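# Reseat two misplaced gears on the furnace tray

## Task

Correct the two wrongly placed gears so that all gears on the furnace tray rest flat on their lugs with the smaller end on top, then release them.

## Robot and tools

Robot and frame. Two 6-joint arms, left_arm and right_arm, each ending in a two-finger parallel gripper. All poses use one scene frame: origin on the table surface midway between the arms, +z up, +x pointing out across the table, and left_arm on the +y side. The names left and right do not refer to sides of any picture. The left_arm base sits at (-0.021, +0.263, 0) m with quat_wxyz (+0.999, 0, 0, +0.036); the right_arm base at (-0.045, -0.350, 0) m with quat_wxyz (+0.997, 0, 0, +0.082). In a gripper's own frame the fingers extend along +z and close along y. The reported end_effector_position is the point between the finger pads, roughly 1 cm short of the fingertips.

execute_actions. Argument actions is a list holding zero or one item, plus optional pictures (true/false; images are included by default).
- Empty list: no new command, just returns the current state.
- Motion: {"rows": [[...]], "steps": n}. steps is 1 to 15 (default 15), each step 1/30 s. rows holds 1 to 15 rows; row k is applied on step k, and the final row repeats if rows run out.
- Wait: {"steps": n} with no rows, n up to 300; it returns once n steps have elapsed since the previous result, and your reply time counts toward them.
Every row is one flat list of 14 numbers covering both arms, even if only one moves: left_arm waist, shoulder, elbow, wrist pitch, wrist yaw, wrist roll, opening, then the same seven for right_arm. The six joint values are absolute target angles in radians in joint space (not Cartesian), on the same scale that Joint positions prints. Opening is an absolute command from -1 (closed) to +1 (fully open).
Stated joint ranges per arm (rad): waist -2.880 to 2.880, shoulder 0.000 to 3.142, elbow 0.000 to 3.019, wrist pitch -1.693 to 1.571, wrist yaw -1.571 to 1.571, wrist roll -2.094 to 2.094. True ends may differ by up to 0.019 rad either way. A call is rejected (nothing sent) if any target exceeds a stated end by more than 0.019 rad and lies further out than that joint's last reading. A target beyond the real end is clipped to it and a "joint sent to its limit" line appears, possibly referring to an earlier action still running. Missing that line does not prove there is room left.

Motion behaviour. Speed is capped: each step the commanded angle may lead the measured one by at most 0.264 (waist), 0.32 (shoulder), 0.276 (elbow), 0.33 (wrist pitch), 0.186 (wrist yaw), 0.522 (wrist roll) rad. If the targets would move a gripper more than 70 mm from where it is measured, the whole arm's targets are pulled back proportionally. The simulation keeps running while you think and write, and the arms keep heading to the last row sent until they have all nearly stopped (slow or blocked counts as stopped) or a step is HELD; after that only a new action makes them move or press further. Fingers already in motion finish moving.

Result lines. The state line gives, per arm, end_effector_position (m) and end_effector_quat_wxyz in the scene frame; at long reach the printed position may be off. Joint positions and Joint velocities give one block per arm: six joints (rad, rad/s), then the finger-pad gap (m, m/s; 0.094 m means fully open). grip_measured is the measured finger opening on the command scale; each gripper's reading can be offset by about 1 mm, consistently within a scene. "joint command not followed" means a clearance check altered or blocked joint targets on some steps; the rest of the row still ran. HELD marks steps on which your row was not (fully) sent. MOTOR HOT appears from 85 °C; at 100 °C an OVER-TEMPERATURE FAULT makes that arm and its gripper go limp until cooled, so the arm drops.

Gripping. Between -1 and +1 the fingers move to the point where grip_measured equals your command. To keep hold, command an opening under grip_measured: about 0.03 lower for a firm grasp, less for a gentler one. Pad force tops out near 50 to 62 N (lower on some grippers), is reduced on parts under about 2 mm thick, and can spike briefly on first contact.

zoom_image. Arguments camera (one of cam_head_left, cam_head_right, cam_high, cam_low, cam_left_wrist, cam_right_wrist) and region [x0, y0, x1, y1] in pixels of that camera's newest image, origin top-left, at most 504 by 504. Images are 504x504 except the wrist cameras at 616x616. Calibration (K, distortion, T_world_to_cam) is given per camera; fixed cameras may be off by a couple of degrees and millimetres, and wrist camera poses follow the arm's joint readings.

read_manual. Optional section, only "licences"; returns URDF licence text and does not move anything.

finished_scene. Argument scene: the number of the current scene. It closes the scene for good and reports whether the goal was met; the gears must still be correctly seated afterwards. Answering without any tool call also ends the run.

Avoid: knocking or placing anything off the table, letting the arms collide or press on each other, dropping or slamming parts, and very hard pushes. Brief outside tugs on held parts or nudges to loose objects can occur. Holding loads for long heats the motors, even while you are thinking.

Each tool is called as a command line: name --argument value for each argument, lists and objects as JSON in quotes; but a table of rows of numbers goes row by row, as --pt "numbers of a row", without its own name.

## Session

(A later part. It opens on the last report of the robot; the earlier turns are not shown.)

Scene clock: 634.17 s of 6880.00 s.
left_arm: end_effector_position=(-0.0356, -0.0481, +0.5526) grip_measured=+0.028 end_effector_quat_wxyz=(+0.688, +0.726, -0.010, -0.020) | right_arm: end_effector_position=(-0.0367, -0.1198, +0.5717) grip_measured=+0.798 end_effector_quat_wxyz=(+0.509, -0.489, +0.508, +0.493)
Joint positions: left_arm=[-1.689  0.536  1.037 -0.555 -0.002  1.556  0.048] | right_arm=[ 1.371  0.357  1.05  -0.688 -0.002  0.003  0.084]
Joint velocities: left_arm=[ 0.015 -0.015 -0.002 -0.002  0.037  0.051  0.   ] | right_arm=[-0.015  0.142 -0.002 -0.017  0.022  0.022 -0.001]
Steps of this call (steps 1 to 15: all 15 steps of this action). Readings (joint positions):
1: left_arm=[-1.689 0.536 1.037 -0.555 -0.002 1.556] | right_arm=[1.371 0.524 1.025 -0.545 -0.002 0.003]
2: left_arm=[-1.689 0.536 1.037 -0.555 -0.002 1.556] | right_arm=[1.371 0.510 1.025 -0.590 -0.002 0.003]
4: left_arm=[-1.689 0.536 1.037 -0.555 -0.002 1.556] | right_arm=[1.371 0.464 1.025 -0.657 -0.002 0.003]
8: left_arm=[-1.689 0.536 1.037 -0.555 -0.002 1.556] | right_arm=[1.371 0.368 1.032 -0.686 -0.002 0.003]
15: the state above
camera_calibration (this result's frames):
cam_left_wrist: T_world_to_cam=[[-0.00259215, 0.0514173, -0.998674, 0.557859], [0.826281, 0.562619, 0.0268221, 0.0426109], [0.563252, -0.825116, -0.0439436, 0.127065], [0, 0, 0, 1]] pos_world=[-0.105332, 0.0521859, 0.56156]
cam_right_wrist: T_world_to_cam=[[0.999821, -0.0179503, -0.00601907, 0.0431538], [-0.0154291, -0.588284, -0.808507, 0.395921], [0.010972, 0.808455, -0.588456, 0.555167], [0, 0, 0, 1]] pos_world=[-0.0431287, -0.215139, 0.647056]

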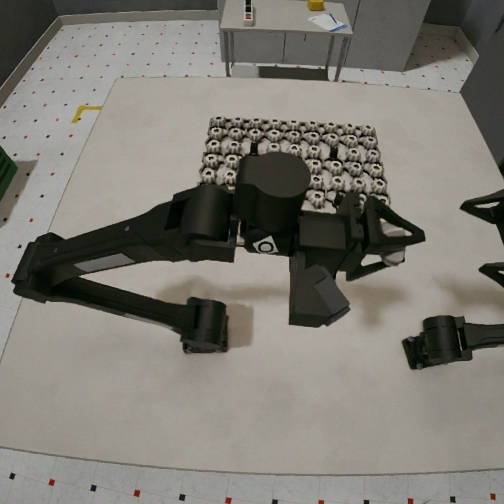

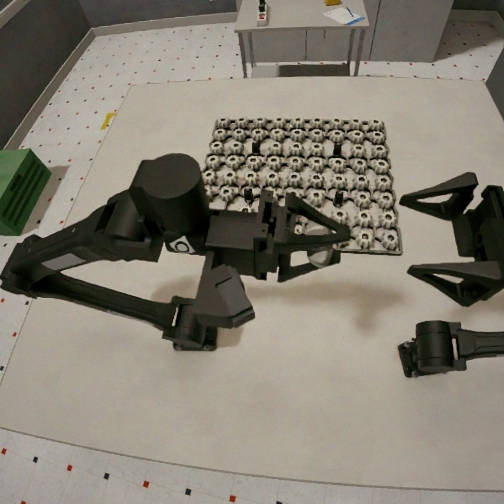

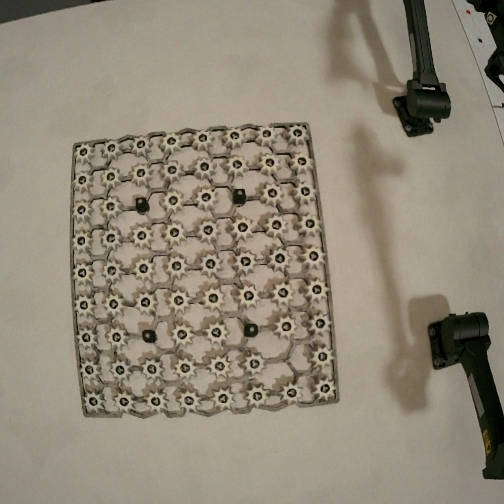

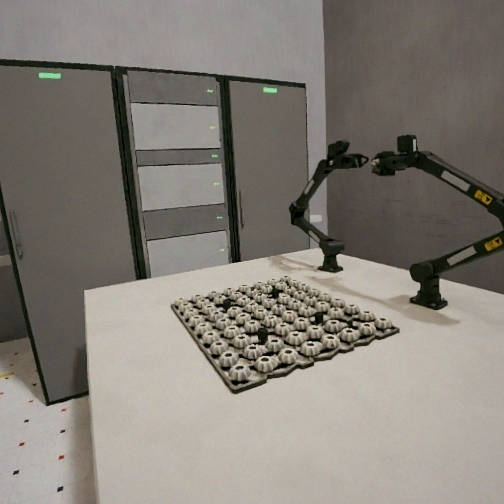

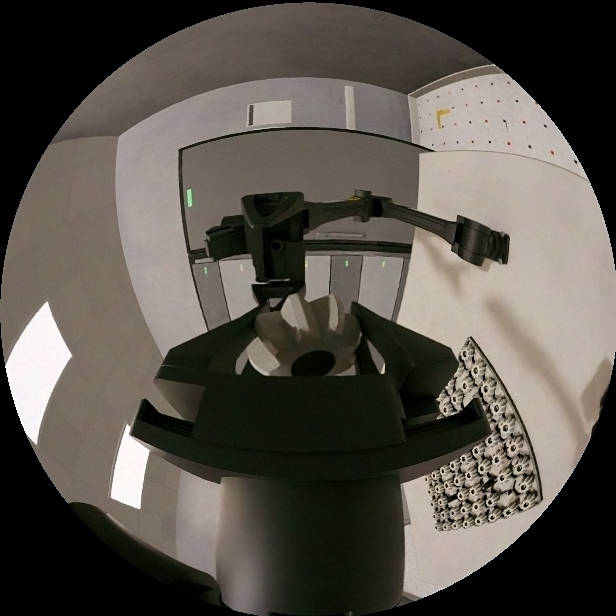

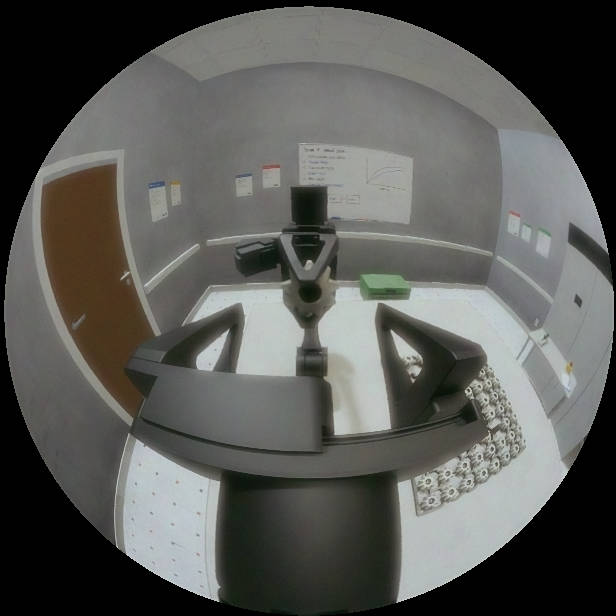

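Set on table to level, as before.

execute_actions --actions '[{"rows":[[-0.983,0.525,1.035,-0.545,0,0,-0.4,-0.5,0.38,1.0802,-0.70,0,0,0.8]]}]' --pictures false

execute_actions --actions '[{"rows":[[-0.983,1.40,0.93,-1.08,0,0,-0.4,-0.5,0.38,1.0802,-0.70,0,0,0.8]]}]' --pictures false

execute_actions --actions '[{"steps":70}]' --pictures false

execute_actions --actions '[{"rows":[[-0.983,1.4945,0.8232,-0.88,0,0,-0.4,-0.5,0.38,1.0802,-0.70,0,0,0.8]]}]' --pictures false

execute_actions --actions '[{"rows":[[-0.983,1.4945,0.8232,-0.88,0,0,0.6,-0.5,0.38,1.0802,-0.70,0,0,0.8]]}]'

Scene clock: 647.63 s of 6880.00 s.
left_arm: end_effector_position=(+0.1756, +0.0172, +0.5426) grip_measured=+0.030 end_effector_quat_wxyz=(+0.642, +0.386, +0.622, -0.226) | right_arm: end_effector_position=(+0.1905, -0.3074, +0.5670) grip_measured=+0.799 end_effector_quat_wxyz=(+0.698, -0.064, +0.710, +0.065)
Joint positions: left_arm=[-0.969  0.538  1.021 -0.555 -0.003  0.216  0.048] | right_arm=[ 0.018  0.378  1.05  -0.69  -0.     0.003  0.085]
Joint velocities: left_arm=[-0.2   -0.015  0.012  0.007  0.051 -1.341  0.   ] | right_arm=[-2.886  0.005 -0.002  0.002 -0.007  0.066 -0.   ]
Steps of this call (steps 1 to 30: the robot went on to your last target; steps 31 to 90: nothing new was sent; then 9.97 s passed at rest; steps 91 to 105: all 15 steps of this action). Readings (joint positions):
91: left_arm=[-1.668 0.536 1.036 -0.555 0.012 1.481] | right_arm=[1.348 0.378 1.050 -0.690 -0.007 0.003]
92: left_arm=[-1.608 0.536 1.035 -0.555 0.019 1.383] | right_arm=[1.280 0.378 1.050 -0.690 -0.007 0.003]
94: left_arm=[-1.437 0.536 1.030 -0.555 0.009 1.189] | right_arm=[1.097 0.378 1.050 -0.690 -0.004 0.003]
98: left_arm=[-1.061 0.538 1.022 -0.555 -0.004 0.800] | right_arm=[0.706 0.378 1.050 -0.690 -0.001 0.003]
105: the state above

Scene clock: 648.13 s of 6880.00 s.
left_arm: end_effector_position=(+0.2173, -0.0387, +0.2216) grip_measured=+0.030 end_effector_quat_wxyz=(+0.193, +0.461, +0.862, -0.083) | right_arm: end_effector_position=(+0.1802, -0.4312, +0.5670) grip_measured=+0.799 end_effector_quat_wxyz=(+0.691, +0.123, +0.702, -0.119)
Joint positions: left_arm=[-0.974  1.086  0.951 -1.013 -0.002  0.081  0.048] | right_arm=[-0.505  0.378  1.05  -0.69   0.002  0.003  0.085]
Joint velocities: left_arm=[-0.005  1.88  -0.066 -0.398 -0.022 -0.256 -0.001] | right_arm=[ 0.005 -0.005  0.002 -0.002  0.022  0.051  0.   ]
Steps of this call (steps 1 to 15: all 15 steps of this action). Readings (joint positions):
1: left_arm=[-0.973 0.544 1.020 -0.572 -0.002 0.197] | right_arm=[-0.080 0.378 1.050 -0.690 -0.000 0.003]
2: left_arm=[-0.974 0.550 1.021 -0.601 -0.002 0.188] | right_arm=[-0.179 0.378 1.050 -0.690 -0.000 0.003]
4: left_arm=[-0.974 0.583 1.012 -0.673 -0.002 0.169] | right_arm=[-0.372 0.378 1.050 -0.690 0.000 0.003]
8: left_arm=[-0.974 0.712 0.988 -0.831 -0.002 0.135] | right_arm=[-0.531 0.378 1.050 -0.690 0.003 0.003]
15: the state above

Scene clock: 650.47 s of 6880.00 s.
left_arm: end_effector_position=(+0.2000, -0.0169, +0.0813) grip_measured=+0.030 end_effector_quat_wxyz=(-0.009, +0.442, +0.897, +0.005) | right_arm: end_effector_position=(+0.1802, -0.4312, +0.5670) grip_measured=+0.799 end_effector_quat_wxyz=(+0.691, +0.123, +0.702, -0.119)
Joint positions: left_arm=[-0.974  1.414  0.899 -1.077 -0.002  0.015  0.048] | right_arm=[-0.505  0.378  1.05  -0.69   0.002  0.003  0.085]
Joint velocities: left_arm=[ 0.005 -0.005 -0.017 -0.002 -0.037 -0.095  0.001] | right_arm=[-0.005 -0.005 -0.007 -0.002  0.066 -0.037  0.   ]
Steps of this call (steps 1 to 45: the robot went on to your last target; steps 46 to 70: nothing new was sent). Readings (joint positions):
1: left_arm=[-0.974 1.151 0.949 -1.024 -0.002 0.074] | right_arm=[-0.505 0.378 1.050 -0.690 0.002 0.003]
2: left_arm=[-0.974 1.217 0.948 -1.034 -0.002 0.067] | right_arm=[-0.505 0.378 1.050 -0.690 0.002 0.003]
4: left_arm=[-0.974 1.346 0.946 -1.051 -0.002 0.049] | right_arm=[-0.505 0.378 1.050 -0.690 0.002 0.003]
8: left_arm=[-0.974 1.482 0.909 -1.065 -0.002 0.029] | right_arm=[-0.505 0.378 1.050 -0.690 0.002 0.003]
70: the state above
All arms were judged still, so your last target was given up. Only a new action makes them travel on or press farther. Fingers that are still opening or closing keep moving.

Scene clock: 650.97 s of 6880.00 s.
left_arm: end_effector_position=(+0.1983, -0.0147, +0.0194) grip_measured=+0.030 end_effector_quat_wxyz=(-0.010, +0.442, +0.897, +0.005) | right_arm: end_effector_position=(+0.1802, -0.4312, +0.5670) grip_measured=+0.799 end_effector_quat_wxyz=(+0.691, +0.123, +0.702, -0.119)
Joint positions: left_arm=[-0.974  1.515  0.811 -0.889 -0.002  0.015  0.048] | right_arm=[-0.505  0.378  1.05  -0.69   0.002  0.003  0.085]
Joint velocities: left_arm=[-0.024 -0.005 -0.017  0.002  0.037 -0.007 -0.   ] | right_arm=[ 0.005  0.005 -0.017 -0.007  0.007 -0.022 -0.002]
Steps of this call (steps 1 to 15: all 15 steps of this action). Readings (joint positions):
1: left_arm=[-0.974 1.417 0.888 -1.046 -0.002 0.015] | right_arm=[-0.505 0.378 1.050 -0.690 0.002 0.003]
2: left_arm=[-0.974 1.421 0.872 -0.985 -0.002 0.015] | right_arm=[-0.505 0.378 1.050 -0.690 0.002 0.003]
4: left_arm=[-0.974 1.452 0.847 -0.916 -0.002 0.015] | right_arm=[-0.505 0.378 1.050 -0.690 0.002 0.003]
8: left_arm=[-0.974 1.509 0.818 -0.893 -0.002 0.015] | right_arm=[-0.505 0.378 1.050 -0.690 0.002 0.003]
15: the state above

Scene clock: 651.47 s of 6880.00 s.
left_arm: end_effector_position=(+0.1984, -0.0150, +0.0201) grip_measured=+0.598 end_effector_quat_wxyz=(-0.008, +0.442, +0.897, +0.005) | right_arm: end_effector_position=(+0.1802, -0.4312, +0.5670) grip_measured=+0.799 end_effector_quat_wxyz=(+0.691, +0.123, +0.702, -0.119)
Joint positions: left_arm=[-0.975  1.513  0.811 -0.889 -0.003  0.014  0.075] | right_arm=[-0.505  0.378  1.05  -0.69   0.002  0.003  0.085]
Joint velocities: left_arm=[ 0.005  0.005 -0.007  0.002 -0.022 -0.022  0.   ] | right_arm=[ 0.005 -0.015 -0.012 -0.002  0.022  0.007 -0.001]
Steps of this call (steps 1 to 15: all 15 steps of this action). Readings (joint positions):
1: left_arm=[-0.974 1.515 0.811 -0.889 -0.002 0.015] | right_arm=[-0.505 0.378 1.050 -0.690 0.002 0.003]
2: left_arm=[-0.974 1.515 0.811 -0.889 -0.002 0.015] | right_arm=[-0.505 0.378 1.050 -0.690 0.002 0.003]
4: left_arm=[-0.974 1.513 0.811 -0.889 -0.004 0.014] | right_arm=[-0.505 0.378 1.050 -0.690 0.002 0.003]
8: left_arm=[-0.975 1.513 0.811 -0.889 -0.003 0.014] | right_arm=[-0.505 0.378 1.050 -0.690 0.002 0.003]
15: the state above
camera_calibration (this result's frames):
cam_left_wrist: T_world_to_cam=[[-0.799565, -0.60056, -0.00479616, 0.153345], [-0.476227, 0.629127, 0.614335, 0.0924807], [-0.365928, 0.493485, -0.789031, 0.218212], [0, 0, 0, 1]] pos_world=[0.246501, -0.0737733, 0.116097]
cam_right_wrist: T_world_to_cam=[[-0.321029, -0.947048, -0.00636433, -0.341695], [-0.572495, 0.199408, -0.79529, 0.644794], [0.754447, -0.251667, -0.606196, 0.220654], [0, 0, 0, 1]] pos_world=[0.0929757, -0.396647, 0.644384]

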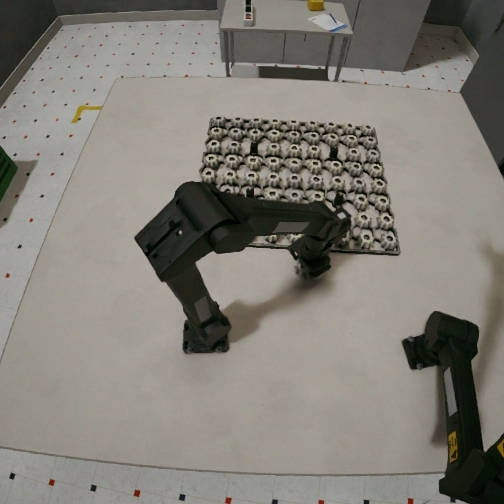

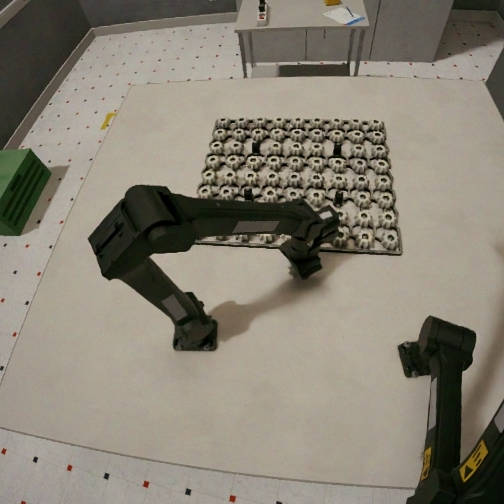

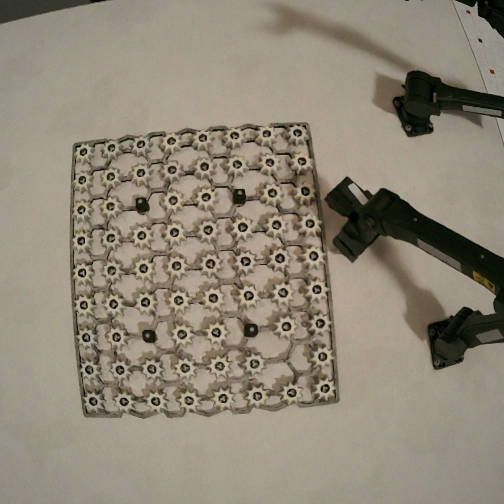

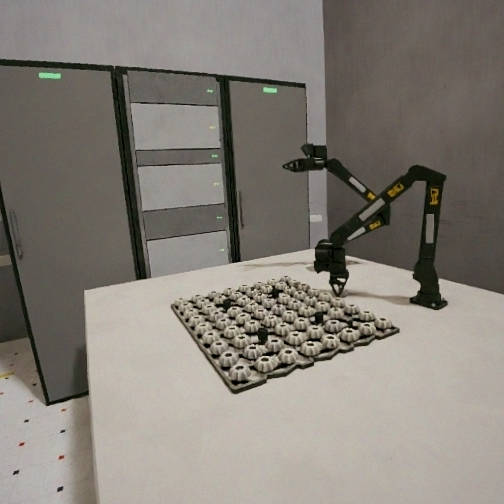

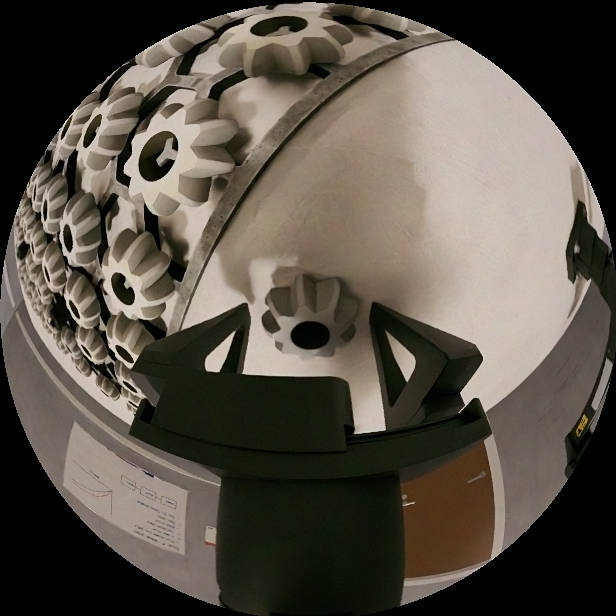

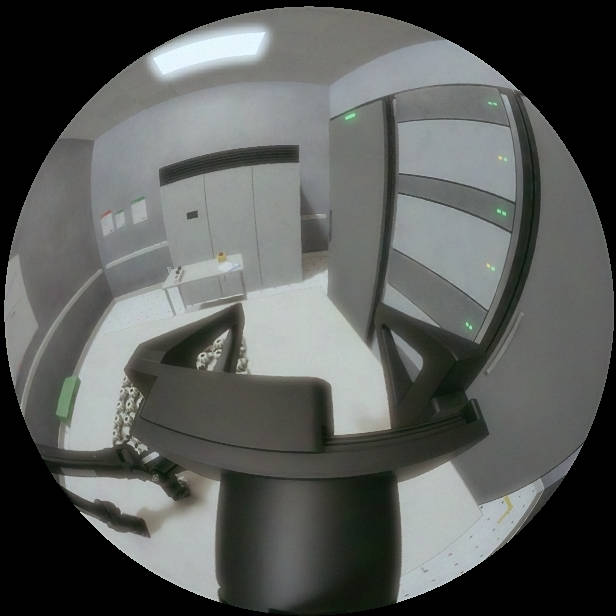

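execute_actions --actions '[{"rows":[[-0.975,1.513,0.811,-0.88,0,0,-0.4,-0.5,0.38,1.0802,-0.70,0,0,0.8]]}]' --pictures false

execute_actions --actions '[{"rows":[[-0.975,1.40,0.97,-1.1,0,0,-0.4,-0.5,0.38,1.0802,-0.70,0,0,0.8]]}]' --pictures false

execute_actions --actions '[{"rows":[[-0.123,1.49,1.09,-1.11,0,0.7,-0.4,-0.5,0.38,1.0802,-0.70,0,0,0.8]]}]' --pictures false

execute_actions --actions '[{"steps":50}]' --pictures false

execute_actions --actions '[{"rows":[[-0.123,1.552,1.0,-0.997,0,0.7,-0.4,-0.5,0.38,1.0802,-0.70,0,0,0.8]]}]' --pictures false

execute_actions --actions '[{"steps":20}]'

Scene clock: 675.20 s of 6880.00 s.
left_arm: end_effector_position=(+0.1984, -0.0152, +0.0201) grip_measured=+0.178 end_effector_quat_wxyz=(-0.008, +0.442, +0.897, +0.005) | right_arm: end_effector_position=(+0.1802, -0.4312, +0.5670) grip_measured=+0.799 end_effector_quat_wxyz=(+0.691, +0.123, +0.702, -0.119)
Joint positions: left_arm=[-0.975  1.513  0.811 -0.888 -0.002  0.013  0.055] | right_arm=[-0.505  0.378  1.05  -0.69   0.002  0.003  0.085]
Joint velocities: left_arm=[-0.015 -0.015  0.007  0.002 -0.037  0.066 -0.001] | right_arm=[-0.015 -0.015 -0.012 -0.012 -0.007  0.022 -0.   ]
Steps of this call (steps 1 to 15: the robot went on to your last target; steps 16 to 90: nothing new was sent; then 20.23 s passed at rest; steps 91 to 105: all 15 steps of this action). Readings (joint positions):
91: left_arm=[-0.975 1.513 0.811 -0.889 -0.003 0.014] | right_arm=[-0.505 0.378 1.050 -0.690 0.002 0.003]
92: left_arm=[-0.975 1.513 0.811 -0.889 -0.003 0.014] | right_arm=[-0.505 0.378 1.050 -0.690 0.002 0.003]
94: left_arm=[-0.975 1.513 0.811 -0.888 -0.002 0.014] | right_arm=[-0.505 0.378 1.050 -0.690 0.002 0.003]
98: left_arm=[-0.975 1.513 0.811 -0.888 -0.002 0.013] | right_arm=[-0.505 0.378 1.050 -0.690 0.002 0.003]
105: the state above

Scene clock: 675.70 s of 6880.00 s.
left_arm: end_effector_position=(+0.2043, -0.0227, +0.0919) grip_measured=+0.178 end_effector_quat_wxyz=(-0.001, +0.442, +0.897, +0.001) | right_arm: end_effector_position=(+0.1802, -0.4312, +0.5670) grip_measured=+0.799 end_effector_quat_wxyz=(+0.691, +0.123, +0.702, -0.119)
Joint positions: left_arm=[-0.975  1.406  0.923 -1.09  -0.002  0.013  0.055] | right_arm=[-0.505  0.378  1.05  -0.69   0.002  0.003  0.085]
Joint velocities: left_arm=[-0.024 -0.015  0.007 -0.056  0.051  0.022 -0.001] | right_arm=[-0.005 -0.005 -0.022 -0.017 -0.051  0.037 -0.001]
Steps of this call (steps 1 to 15: all 15 steps of this action). Readings (joint positions):
1: left_arm=[-0.975 1.510 0.818 -0.912 -0.002 0.013] | right_arm=[-0.505 0.378 1.050 -0.690 0.002 0.003]
2: left_arm=[-0.975 1.507 0.831 -0.962 -0.002 0.013] | right_arm=[-0.505 0.378 1.050 -0.690 0.002 0.003]
4: left_arm=[-0.975 1.485 0.853 -1.034 -0.002 0.013] | right_arm=[-0.505 0.378 1.050 -0.690 0.002 0.003]
8: left_arm=[-0.975 1.429 0.896 -1.085 -0.002 0.013] | right_arm=[-0.505 0.378 1.050 -0.690 0.002 0.003]
15: the state above

Scene clock: 676.20 s of 6880.00 s.
left_arm: end_effector_position=(+0.3596, +0.1838, +0.0851) grip_measured=+0.178 end_effector_quat_wxyz=(-0.011, +0.375, +0.927, -0.004) | right_arm: end_effector_position=(+0.1802, -0.4312, +0.5670) grip_measured=+0.799 end_effector_quat_wxyz=(+0.691, +0.123, +0.702, -0.119)
Joint positions: left_arm=[-0.276  1.491  0.993 -1.097  0.003  0.566  0.055] | right_arm=[-0.505  0.378  1.05  -0.69   0.002  0.003  0.085]
Joint velocities: left_arm=[ 1.675  0.005  0.017 -0.012 -0.066  0.564 -0.   ] | right_arm=[-0.005 -0.005  0.007  0.007 -0.007 -0.007  0.   ]
Steps of this call (steps 1 to 15: all 15 steps of this action). Readings (joint positions):
1: left_arm=[-0.965 1.409 0.925 -1.093 0.004 0.057] | right_arm=[-0.505 0.378 1.050 -0.690 0.002 0.003]
2: left_arm=[-0.943 1.415 0.932 -1.096 0.010 0.115] | right_arm=[-0.505 0.378 1.050 -0.690 0.002 0.003]
4: left_arm=[-0.867 1.436 0.950 -1.097 0.010 0.228] | right_arm=[-0.505 0.378 1.050 -0.690 0.002 0.003]
8: left_arm=[-0.667 1.475 0.981 -1.097 0.008 0.404] | right_arm=[-0.505 0.378 1.050 -0.690 0.002 0.003]
15: the state above

Scene clock: 677.87 s of 6880.00 s.
left_arm: end_effector_position=(+0.3811, +0.2415, +0.0968) grip_measured=+0.178 end_effector_quat_wxyz=(+0.003, +0.361, +0.933, +0.001) | right_arm: end_effector_position=(+0.1802, -0.4312, +0.5670) grip_measured=+0.799 end_effector_quat_wxyz=(+0.691, +0.123, +0.702, -0.119)
Joint positions: left_arm=[-0.126  1.492  1.029 -1.101  0.     0.685  0.055] | right_arm=[-0.505  0.378  1.05  -0.69   0.002  0.003  0.085]
Joint velocities: left_arm=[-0.015 -0.015  0.007 -0.007 -0.007 -0.066  0.   ] | right_arm=[ 0.005  0.005  0.002  0.007 -0.051 -0.022 -0.   ]
Steps of this call (steps 1 to 30: the robot went on to your last target; steps 31 to 50: nothing new was sent). Readings (joint positions):
1: left_arm=[-0.221 1.491 0.996 -1.097 0.002 0.586] | right_arm=[-0.505 0.378 1.050 -0.690 0.002 0.003]
2: left_arm=[-0.170 1.492 1.002 -1.098 -0.000 0.605] | right_arm=[-0.505 0.378 1.050 -0.690 0.002 0.003]
4: left_arm=[-0.097 1.492 1.015 -1.098 -0.007 0.633] | right_arm=[-0.505 0.378 1.050 -0.690 0.002 0.003]
8: left_arm=[-0.079 1.492 1.029 -1.098 -0.006 0.663] | right_arm=[-0.505 0.378 1.050 -0.690 0.002 0.003]
50: the state above
All arms were judged still, so your last target was given up. Only a new action makes them travel on or press farther. Fingers that are still opening or closing keep moving.

Scene clock: 678.37 s of 6880.00 s.
left_arm: end_effector_position=(+0.3853, +0.2413, +0.0577) grip_measured=+0.178 end_effector_quat_wxyz=(-0.002, +0.361, +0.933, -0.001) | right_arm: end_effector_position=(+0.1802, -0.4312, +0.5670) grip_measured=+0.799 end_effector_quat_wxyz=(+0.691, +0.123, +0.702, -0.119)
Joint positions: left_arm=[-0.126  1.563  0.993 -1.005  0.     0.686  0.055] | right_arm=[-0.505  0.378  1.05  -0.69   0.002  0.003  0.085]
Joint velocities: left_arm=[-0.005  0.005 -0.002  0.012 -0.022  0.022  0.   ] | right_arm=[-0.005 -0.005  0.002  0.007 -0.022  0.037  0.001]
Steps of this call (steps 1 to 15: all 15 steps of this action). Readings (joint positions):
1: left_arm=[-0.126 1.495 1.025 -1.087 0.000 0.686] | right_arm=[-0.505 0.378 1.050 -0.690 0.002 0.003]
2: left_arm=[-0.126 1.498 1.019 -1.058 0.000 0.686] | right_arm=[-0.505 0.378 1.050 -0.690 0.002 0.003]
4: left_arm=[-0.126 1.519 1.012 -1.021 0.000 0.686] | right_arm=[-0.505 0.378 1.050 -0.690 0.002 0.003]
8: left_arm=[-0.126 1.557 1.000 -1.006 0.000 0.686] | right_arm=[-0.505 0.378 1.050 -0.690 0.002 0.003]
15: the state above

Scene clock: 679.03 s of 6880.00 s.
left_arm: end_effector_position=(+0.3853, +0.2413, +0.0577) grip_measured=+0.178 end_effector_quat_wxyz=(-0.002, +0.361, +0.933, -0.001) | right_arm: end_effector_position=(+0.1802, -0.4312, +0.5670) grip_measured=+0.799 end_effector_quat_wxyz=(+0.691, +0.123, +0.702, -0.119)
Joint positions: left_arm=[-0.126  1.563  0.993 -1.005  0.     0.686  0.055] | right_arm=[-0.505  0.378  1.05  -0.69   0.002  0.003  0.085]
Joint velocities: left_arm=[ 0.015 -0.005 -0.002  0.002 -0.007  0.007  0.   ] | right_arm=[ 0.005 -0.015 -0.002  0.012 -0.022 -0.081 -0.001]
Steps of this call (steps 1 to 15: the robot went on to your last target; steps 16 to 20: nothing new was sent). Readings (joint positions):
1: left_arm=[-0.126 1.563 0.993 -1.005 0.000 0.686] | right_arm=[-0.505 0.378 1.050 -0.690 0.002 0.003]
2: left_arm=[-0.126 1.563 0.993 -1.005 0.000 0.686] | right_arm=[-0.505 0.378 1.050 -0.690 0.002 0.003]
4: left_arm=[-0.126 1.563 0.993 -1.005 0.000 0.686] | right_arm=[-0.505 0.378 1.050 -0.690 0.002 0.003]
8: left_arm=[-0.126 1.563 0.993 -1.005 0.000 0.686] | right_arm=[-0.505 0.378 1.050 -0.690 0.002 0.003]
20: the state above
All arms were judged still, so your last target was given up. Only a new action makes them travel on or press farther. Fingers that are still opening or closing keep moving.
camera_calibration (this result's frames):
cam_left_wrist: T_world_to_cam=[[-0.680424, -0.732818, 0.000224434, 0.442595], [-0.585414, 0.543743, 0.601361, 0.0605967], [-0.44081, 0.409049, -0.798978, 0.23958], [0, 0, 0, 1]] pos_world=[0.442236, 0.193393, 0.154879]
cam_right_wrist: T_world_to_cam=[[-0.321029, -0.947048, -0.00636433, -0.341695], [-0.572495, 0.199408, -0.79529, 0.644794], [0.754447, -0.251667, -0.606196, 0.220654], [0, 0, 0, 1]] pos_world=[0.0929757, -0.396647, 0.644384]

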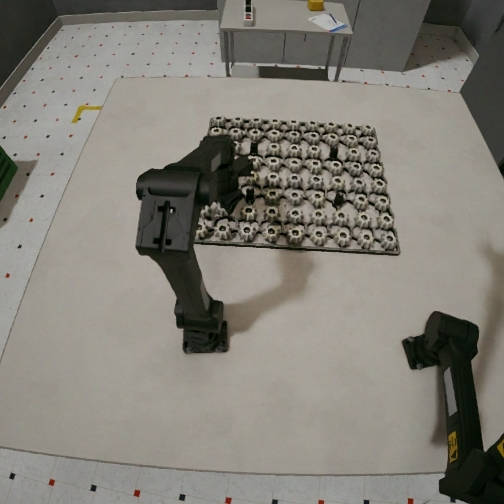

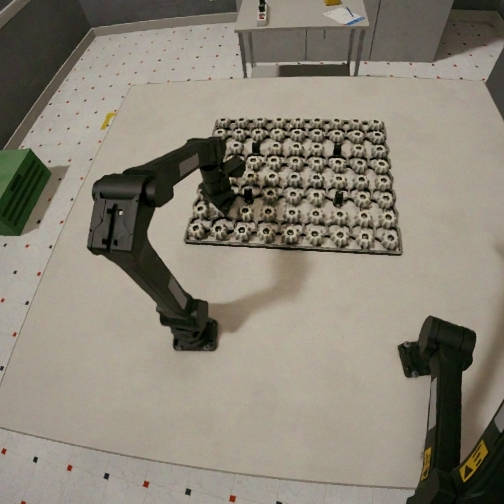

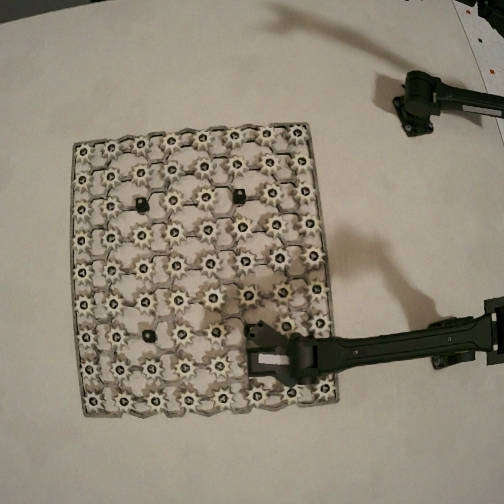

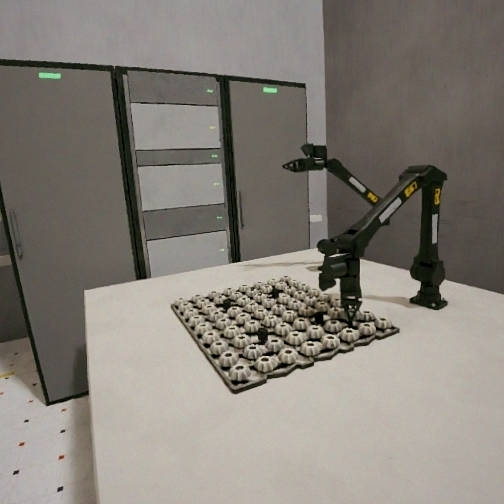

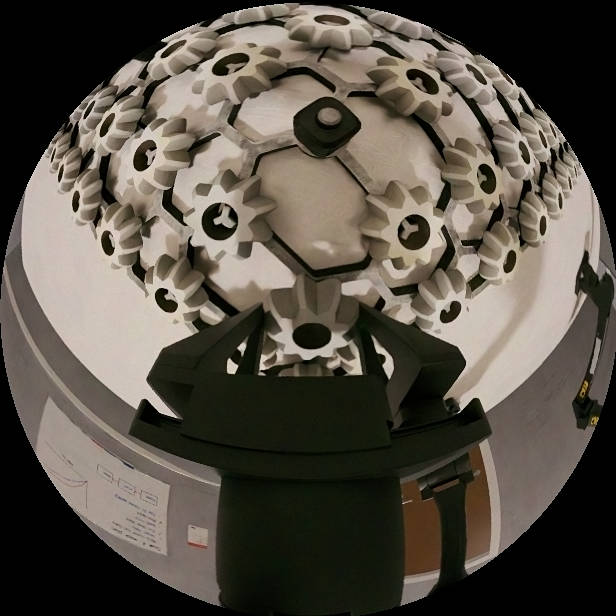

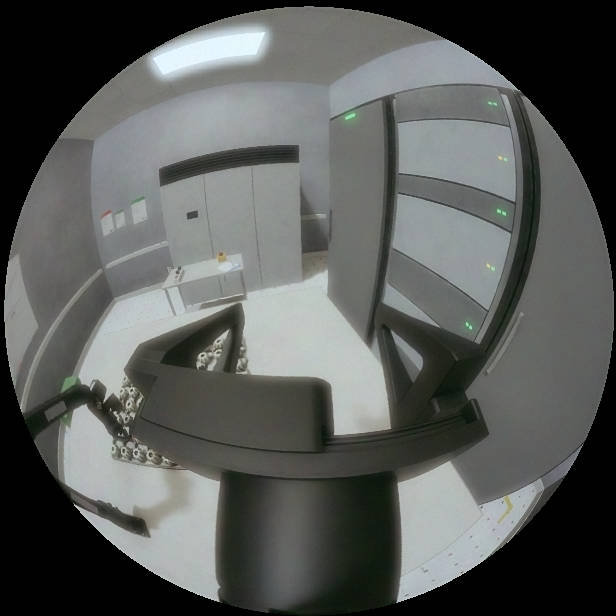

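execute_actions --actions '[{"rows":[[-0.112,1.563,0.993,-1.033,0,0.7,-0.4,-0.5,0.38,1.0802,-0.70,0,0,0.8]],"steps":10}]' --pictures false

execute_actions --actions '[{"rows":[[-0.112,1.598,0.967,-0.95,0,0.7,-0.4,-0.5,0.38,1.0802,-0.70,0,0,0.8]]}]' --pictures false

execute_actions --actions '[{"steps":15}]'

Scene clock: 694.00 s of 6880.00 s.
left_arm: end_effector_position=(+0.3809, +0.2435, +0.0577) grip_measured=+0.178 end_effector_quat_wxyz=(-0.011, +0.358, +0.933, -0.004) | right_arm: end_effector_position=(+0.1802, -0.4312, +0.5670) grip_measured=+0.799 end_effector_quat_wxyz=(+0.691, +0.123, +0.702, -0.119)
Joint positions: left_arm=[-0.121  1.563  0.993 -1.023  0.     0.686  0.055] | right_arm=[-0.505  0.378  1.05  -0.69   0.002  0.003  0.085]
Joint velocities: left_arm=[-0.015 -0.005  0.017  0.007 -0.022 -0.051 -0.001] | right_arm=[-0.005  0.015  0.007  0.007 -0.037 -0.066 -0.   ]
Steps of this call (steps 1 to 90: nothing new was sent; then 11.63 s passed at rest; steps 91 to 100: all 10 steps of this action). Readings (joint positions):
91: left_arm=[-0.125 1.563 0.993 -1.008 0.000 0.686] | right_arm=[-0.505 0.378 1.050 -0.690 0.002 0.003]
92: left_arm=[-0.125 1.563 0.993 -1.013 0.000 0.686] | right_arm=[-0.505 0.378 1.050 -0.690 0.002 0.003]
94: left_arm=[-0.123 1.563 0.993 -1.021 0.000 0.686] | right_arm=[-0.505 0.378 1.050 -0.690 0.002 0.003]
98: left_arm=[-0.121 1.563 0.993 -1.023 0.000 0.686] | right_arm=[-0.505 0.378 1.050 -0.690 0.002 0.003]
100: the state above

Scene clock: 694.50 s of 6880.00 s.
left_arm: end_effector_position=(+0.3858, +0.2411, +0.0424) grip_measured=+0.178 end_effector_quat_wxyz=(+0.001, +0.359, +0.933, -0.006) | right_arm: end_effector_position=(+0.1802, -0.4312, +0.5670) grip_measured=+0.799 end_effector_quat_wxyz=(+0.691, +0.123, +0.702, -0.119)
Joint positions: left_arm=[-0.121  1.587  0.973 -0.959  0.013  0.686  0.055] | right_arm=[-0.505  0.378  1.05  -0.69   0.002  0.003  0.085]
Joint velocities: left_arm=[-0.024 -0.015 -0.007 -0.007 -0.007  0.007 -0.   ] | right_arm=[ 0.005  0.005 -0.007  0.002  0.022  0.066 -0.   ]
Steps of this call (steps 1 to 15: all 15 steps of this action). Readings (joint positions):
1: left_arm=[-0.121 1.564 0.989 -1.013 0.000 0.686] | right_arm=[-0.505 0.378 1.050 -0.690 0.002 0.003]
2: left_arm=[-0.121 1.565 0.984 -0.995 0.000 0.686] | right_arm=[-0.505 0.378 1.050 -0.690 0.002 0.003]
4: left_arm=[-0.121 1.567 0.978 -0.979 0.005 0.686] | right_arm=[-0.505 0.378 1.050 -0.690 0.002 0.003]
8: left_arm=[-0.121 1.582 0.974 -0.962 0.011 0.686] | right_arm=[-0.505 0.378 1.050 -0.690 0.002 0.003]
15: the state above

Scene clock: 695.00 s of 6880.00 s.
left_arm: end_effector_position=(+0.3858, +0.2411, +0.0424) grip_measured=+0.178 end_effector_quat_wxyz=(+0.001, +0.359, +0.933, -0.006) | right_arm: end_effector_position=(+0.1802, -0.4312, +0.5670) grip_measured=+0.799 end_effector_quat_wxyz=(+0.691, +0.123, +0.702, -0.119)
Joint positions: left_arm=[-0.121  1.587  0.973 -0.959  0.013  0.686  0.055] | right_arm=[-0.505  0.378  1.05  -0.69   0.002  0.003  0.085]
Joint velocities: left_arm=[-0.015 -0.005 -0.007 -0.007 -0.037 -0.037  0.   ] | right_arm=[-0.005  0.005 -0.002 -0.012 -0.037  0.022 -0.001]
Steps of this call (steps 1 to 15: the robot went on to your last target). Readings (joint positions):
1: left_arm=[-0.121 1.587 0.973 -0.959 0.013 0.686] | right_arm=[-0.505 0.378 1.050 -0.690 0.002 0.003]
2: left_arm=[-0.121 1.587 0.973 -0.959 0.013 0.686] | right_arm=[-0.505 0.378 1.050 -0.690 0.002 0.003]
4: left_arm=[-0.121 1.587 0.973 -0.959 0.013 0.686] | right_arm=[-0.505 0.378 1.050 -0.690 0.002 0.003]
8: left_arm=[-0.121 1.587 0.973 -0.959 0.013 0.686] | right_arm=[-0.505 0.378 1.050 -0.690 0.002 0.003]
15: the state above
All arms were judged still, so your last target was given up. Only a new action makes them travel on or press farther. Fingers that are still opening or closing keep moving.
camera_calibration (this result's frames):
cam_left_wrist: T_world_to_cam=[[-0.677045, -0.735895, 0.00822113, 0.441875], [-0.589368, 0.548859, 0.592789, 0.0708796], [-0.440743, 0.3965, -0.805315, 0.230947], [0, 0, 0, 1]] pos_world=[0.442732, 0.1947, 0.140336]
cam_right_wrist: T_world_to_cam=[[-0.321029, -0.947048, -0.00636433, -0.341695], [-0.572495, 0.199408, -0.79529, 0.644794], [0.754447, -0.251667, -0.606196, 0.220654], [0, 0, 0, 1]] pos_world=[0.0929757, -0.396647, 0.644384]

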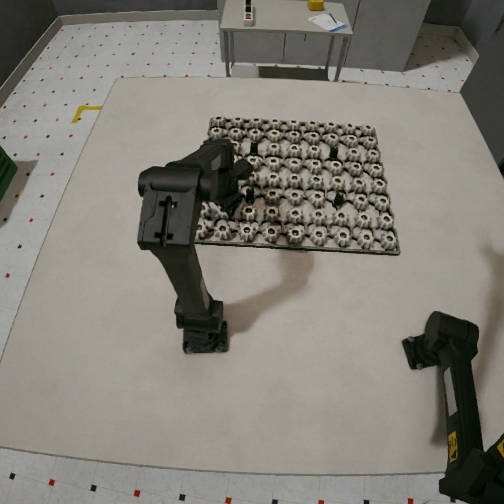

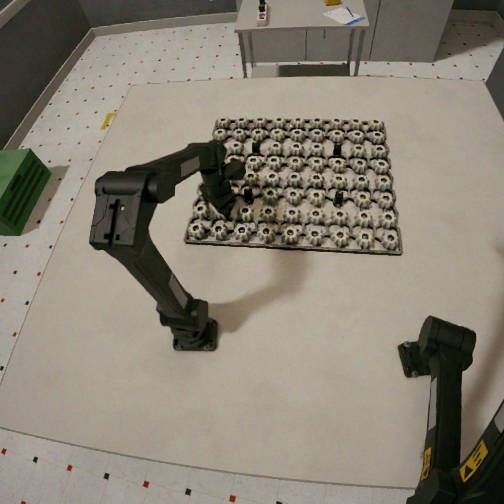

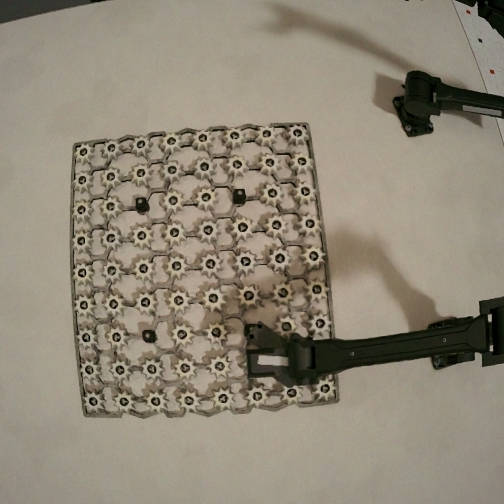

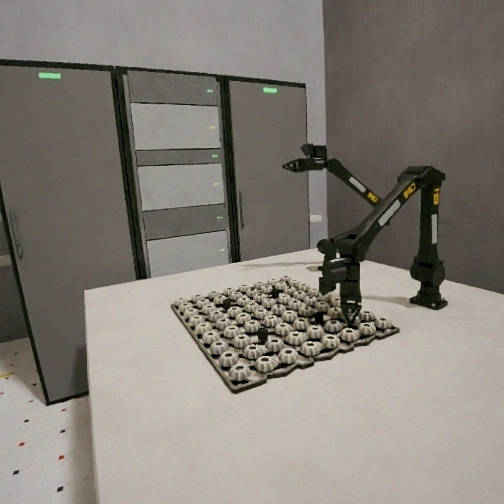

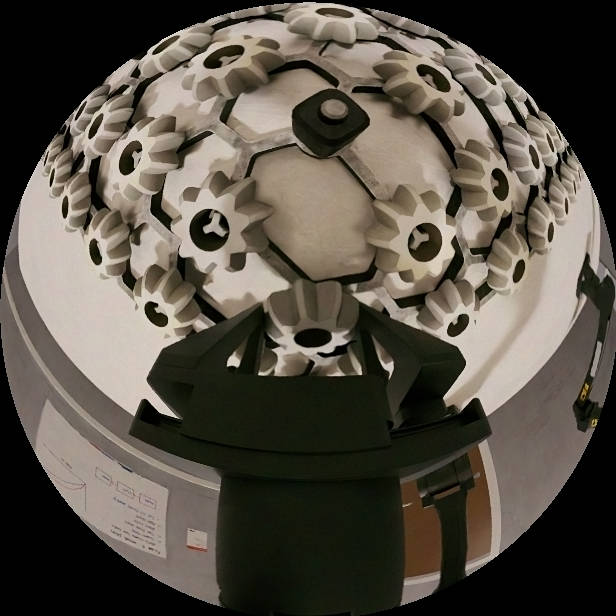

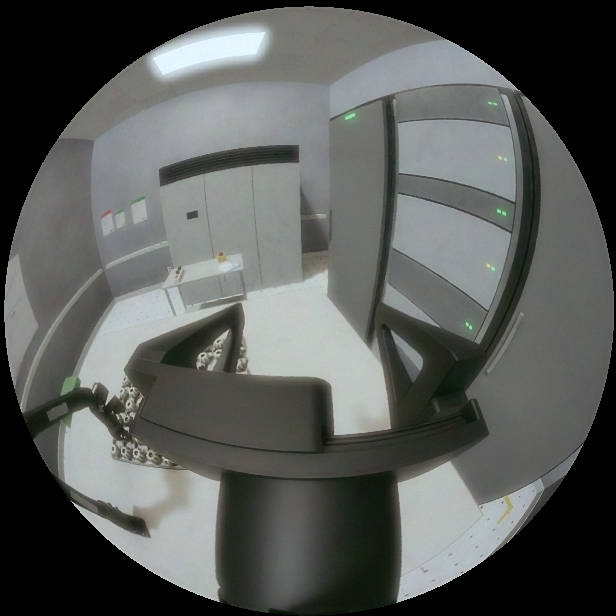

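execute_actions --actions '[{"rows":[[-0.121,1.587,0.973,-0.959,0,0.7,0.45,-0.5,0.38,1.0802,-0.70,0,0,0.8]]}]' --pictures false

execute_actions --actions '[{"rows":[[-0.121,1.49,1.09,-1.11,0,0.7,0.45,-0.5,0.38,1.0802,-0.70,0,0,0.8]]}]'

Scene clock: 704.80 s of 6880.00 s.
left_arm: end_effector_position=(+0.3859, +0.2427, +0.0424) grip_measured=+0.448 end_effector_quat_wxyz=(-0.000, +0.359, +0.933, -0.001) | right_arm: end_effector_position=(+0.1802, -0.4312, +0.5670) grip_measured=+0.799 end_effector_quat_wxyz=(+0.691, +0.123, +0.702, -0.119)
Joint positions: left_arm=[-0.121  1.587  0.973 -0.959  0.003  0.686  0.068] | right_arm=[-0.505  0.378  1.05  -0.69   0.002  0.003  0.085]
Joint velocities: left_arm=[-0.005 -0.005 -0.002 -0.012  0.066  0.022  0.   ] | right_arm=[ 0.005 -0.015  0.017 -0.002 -0.022  0.022 -0.   ]
Steps of this call (steps 1 to 90: nothing new was sent; then 6.30 s passed at rest; steps 91 to 105: all 15 steps of this action). Readings (joint positions):
91: left_arm=[-0.121 1.587 0.973 -0.959 0.011 0.686] | right_arm=[-0.505 0.378 1.050 -0.690 0.002 0.003]
92: left_arm=[-0.121 1.587 0.973 -0.959 0.006 0.686] | right_arm=[-0.505 0.378 1.050 -0.690 0.002 0.003]
94: left_arm=[-0.121 1.587 0.973 -0.959 0.003 0.686] | right_arm=[-0.505 0.378 1.050 -0.690 0.002 0.003]
98: left_arm=[-0.121 1.587 0.973 -0.959 0.003 0.686] | right_arm=[-0.505 0.378 1.050 -0.690 0.002 0.003]
105: the state above

Scene clock: 705.30 s of 6880.00 s.
left_arm: end_effector_position=(+0.3912, +0.2425, +0.1095) grip_measured=+0.448 end_effector_quat_wxyz=(+0.020, +0.359, +0.933, +0.005) | right_arm: end_effector_position=(+0.1802, -0.4312, +0.5670) grip_measured=+0.799 end_effector_quat_wxyz=(+0.691, +0.123, +0.702, -0.119)
Joint positions: left_arm=[-0.121  1.481  1.053 -1.101  0.002  0.686  0.068] | right_arm=[-0.505  0.378  1.05  -0.69   0.002  0.003  0.085]
Joint velocities: left_arm=[ 0.005  0.015  0.002 -0.007  0.066  0.022 -0.   ] | right_arm=[-0.015  0.005 -0.002 -0.007 -0.007  0.007 -0.001]
Steps of this call (steps 1 to 15: all 15 steps of this action). Readings (joint positions):
1: left_arm=[-0.121 1.584 0.979 -0.981 0.002 0.686] | right_arm=[-0.505 0.378 1.050 -0.690 0.002 0.003]
2: left_arm=[-0.121 1.579 0.988 -1.023 0.002 0.686] | right_arm=[-0.505 0.378 1.050 -0.690 0.002 0.003]
4: left_arm=[-0.121 1.554 1.005 -1.076 0.002 0.686] | right_arm=[-0.505 0.378 1.050 -0.690 0.002 0.003]
8: left_arm=[-0.121 1.497 1.039 -1.098 0.002 0.686] | right_arm=[-0.505 0.378 1.050 -0.690 0.002 0.003]
15: the state above
camera_calibration (this result's frames):
cam_left_wrist: T_world_to_cam=[[-0.677036, -0.735441, -0.0273766, 0.449845], [-0.614215, 0.544163, 0.571512, 0.0467269], [-0.405416, 0.40375, -0.820137, 0.272871], [0, 0, 0, 1]] pos_world=[0.443888, 0.195236, 0.209402]
cam_right_wrist: T_world_to_cam=[[-0.321029, -0.947048, -0.00636433, -0.341695], [-0.572495, 0.199408, -0.79529, 0.644794], [0.754447, -0.251667, -0.606196, 0.220654], [0, 0, 0, 1]] pos_world=[0.0929757, -0.396647, 0.644384]

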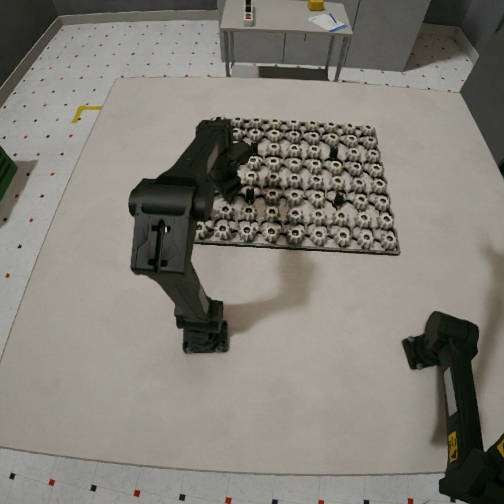

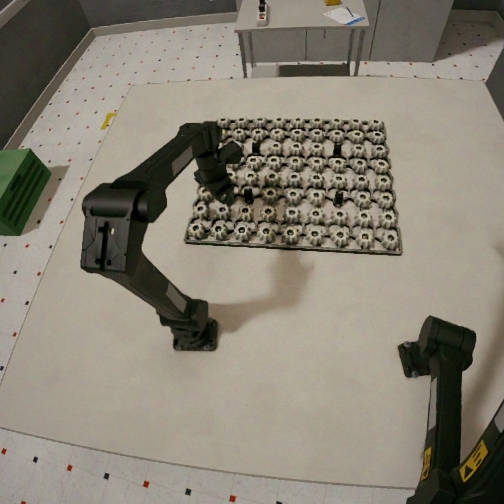

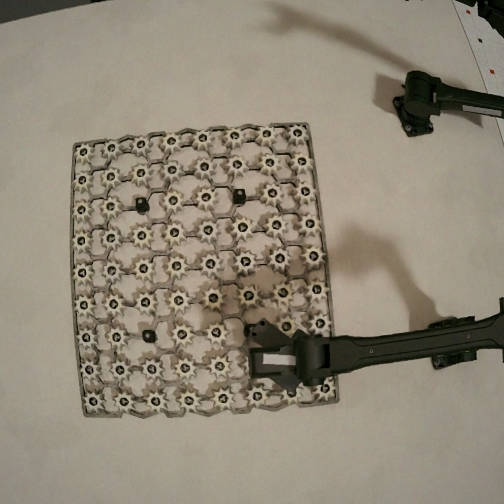

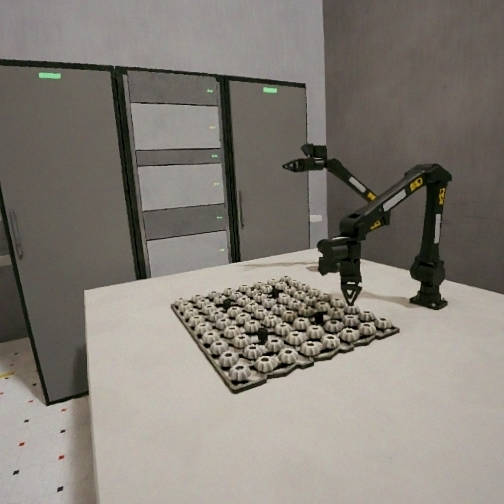

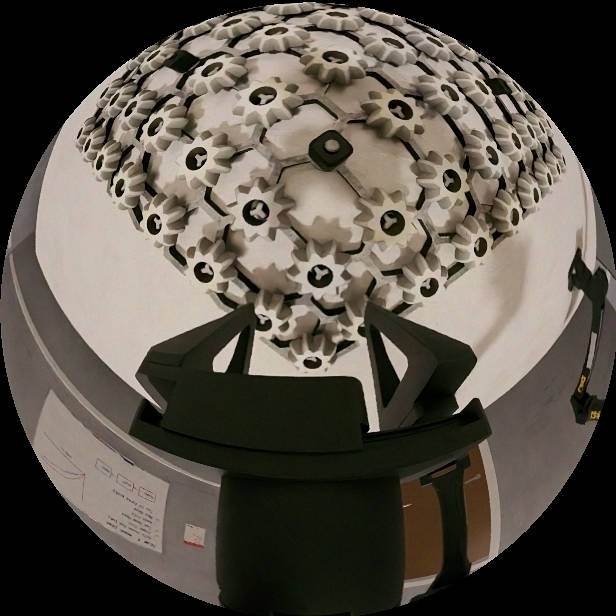

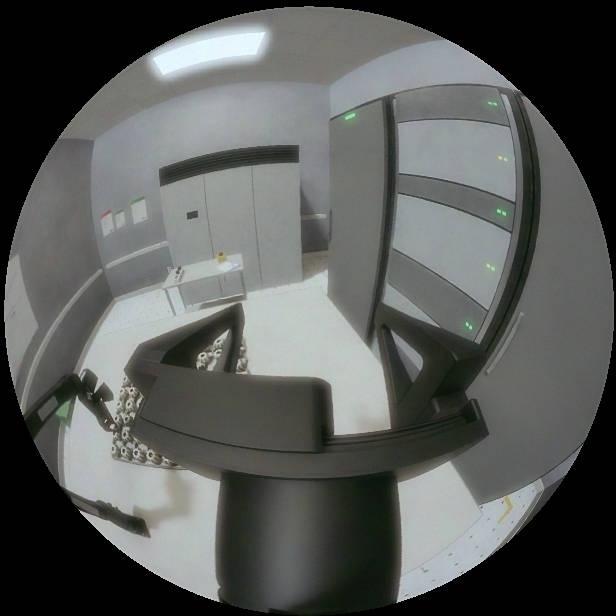

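finished_scene --scene 1

The scene is finished: the task was done.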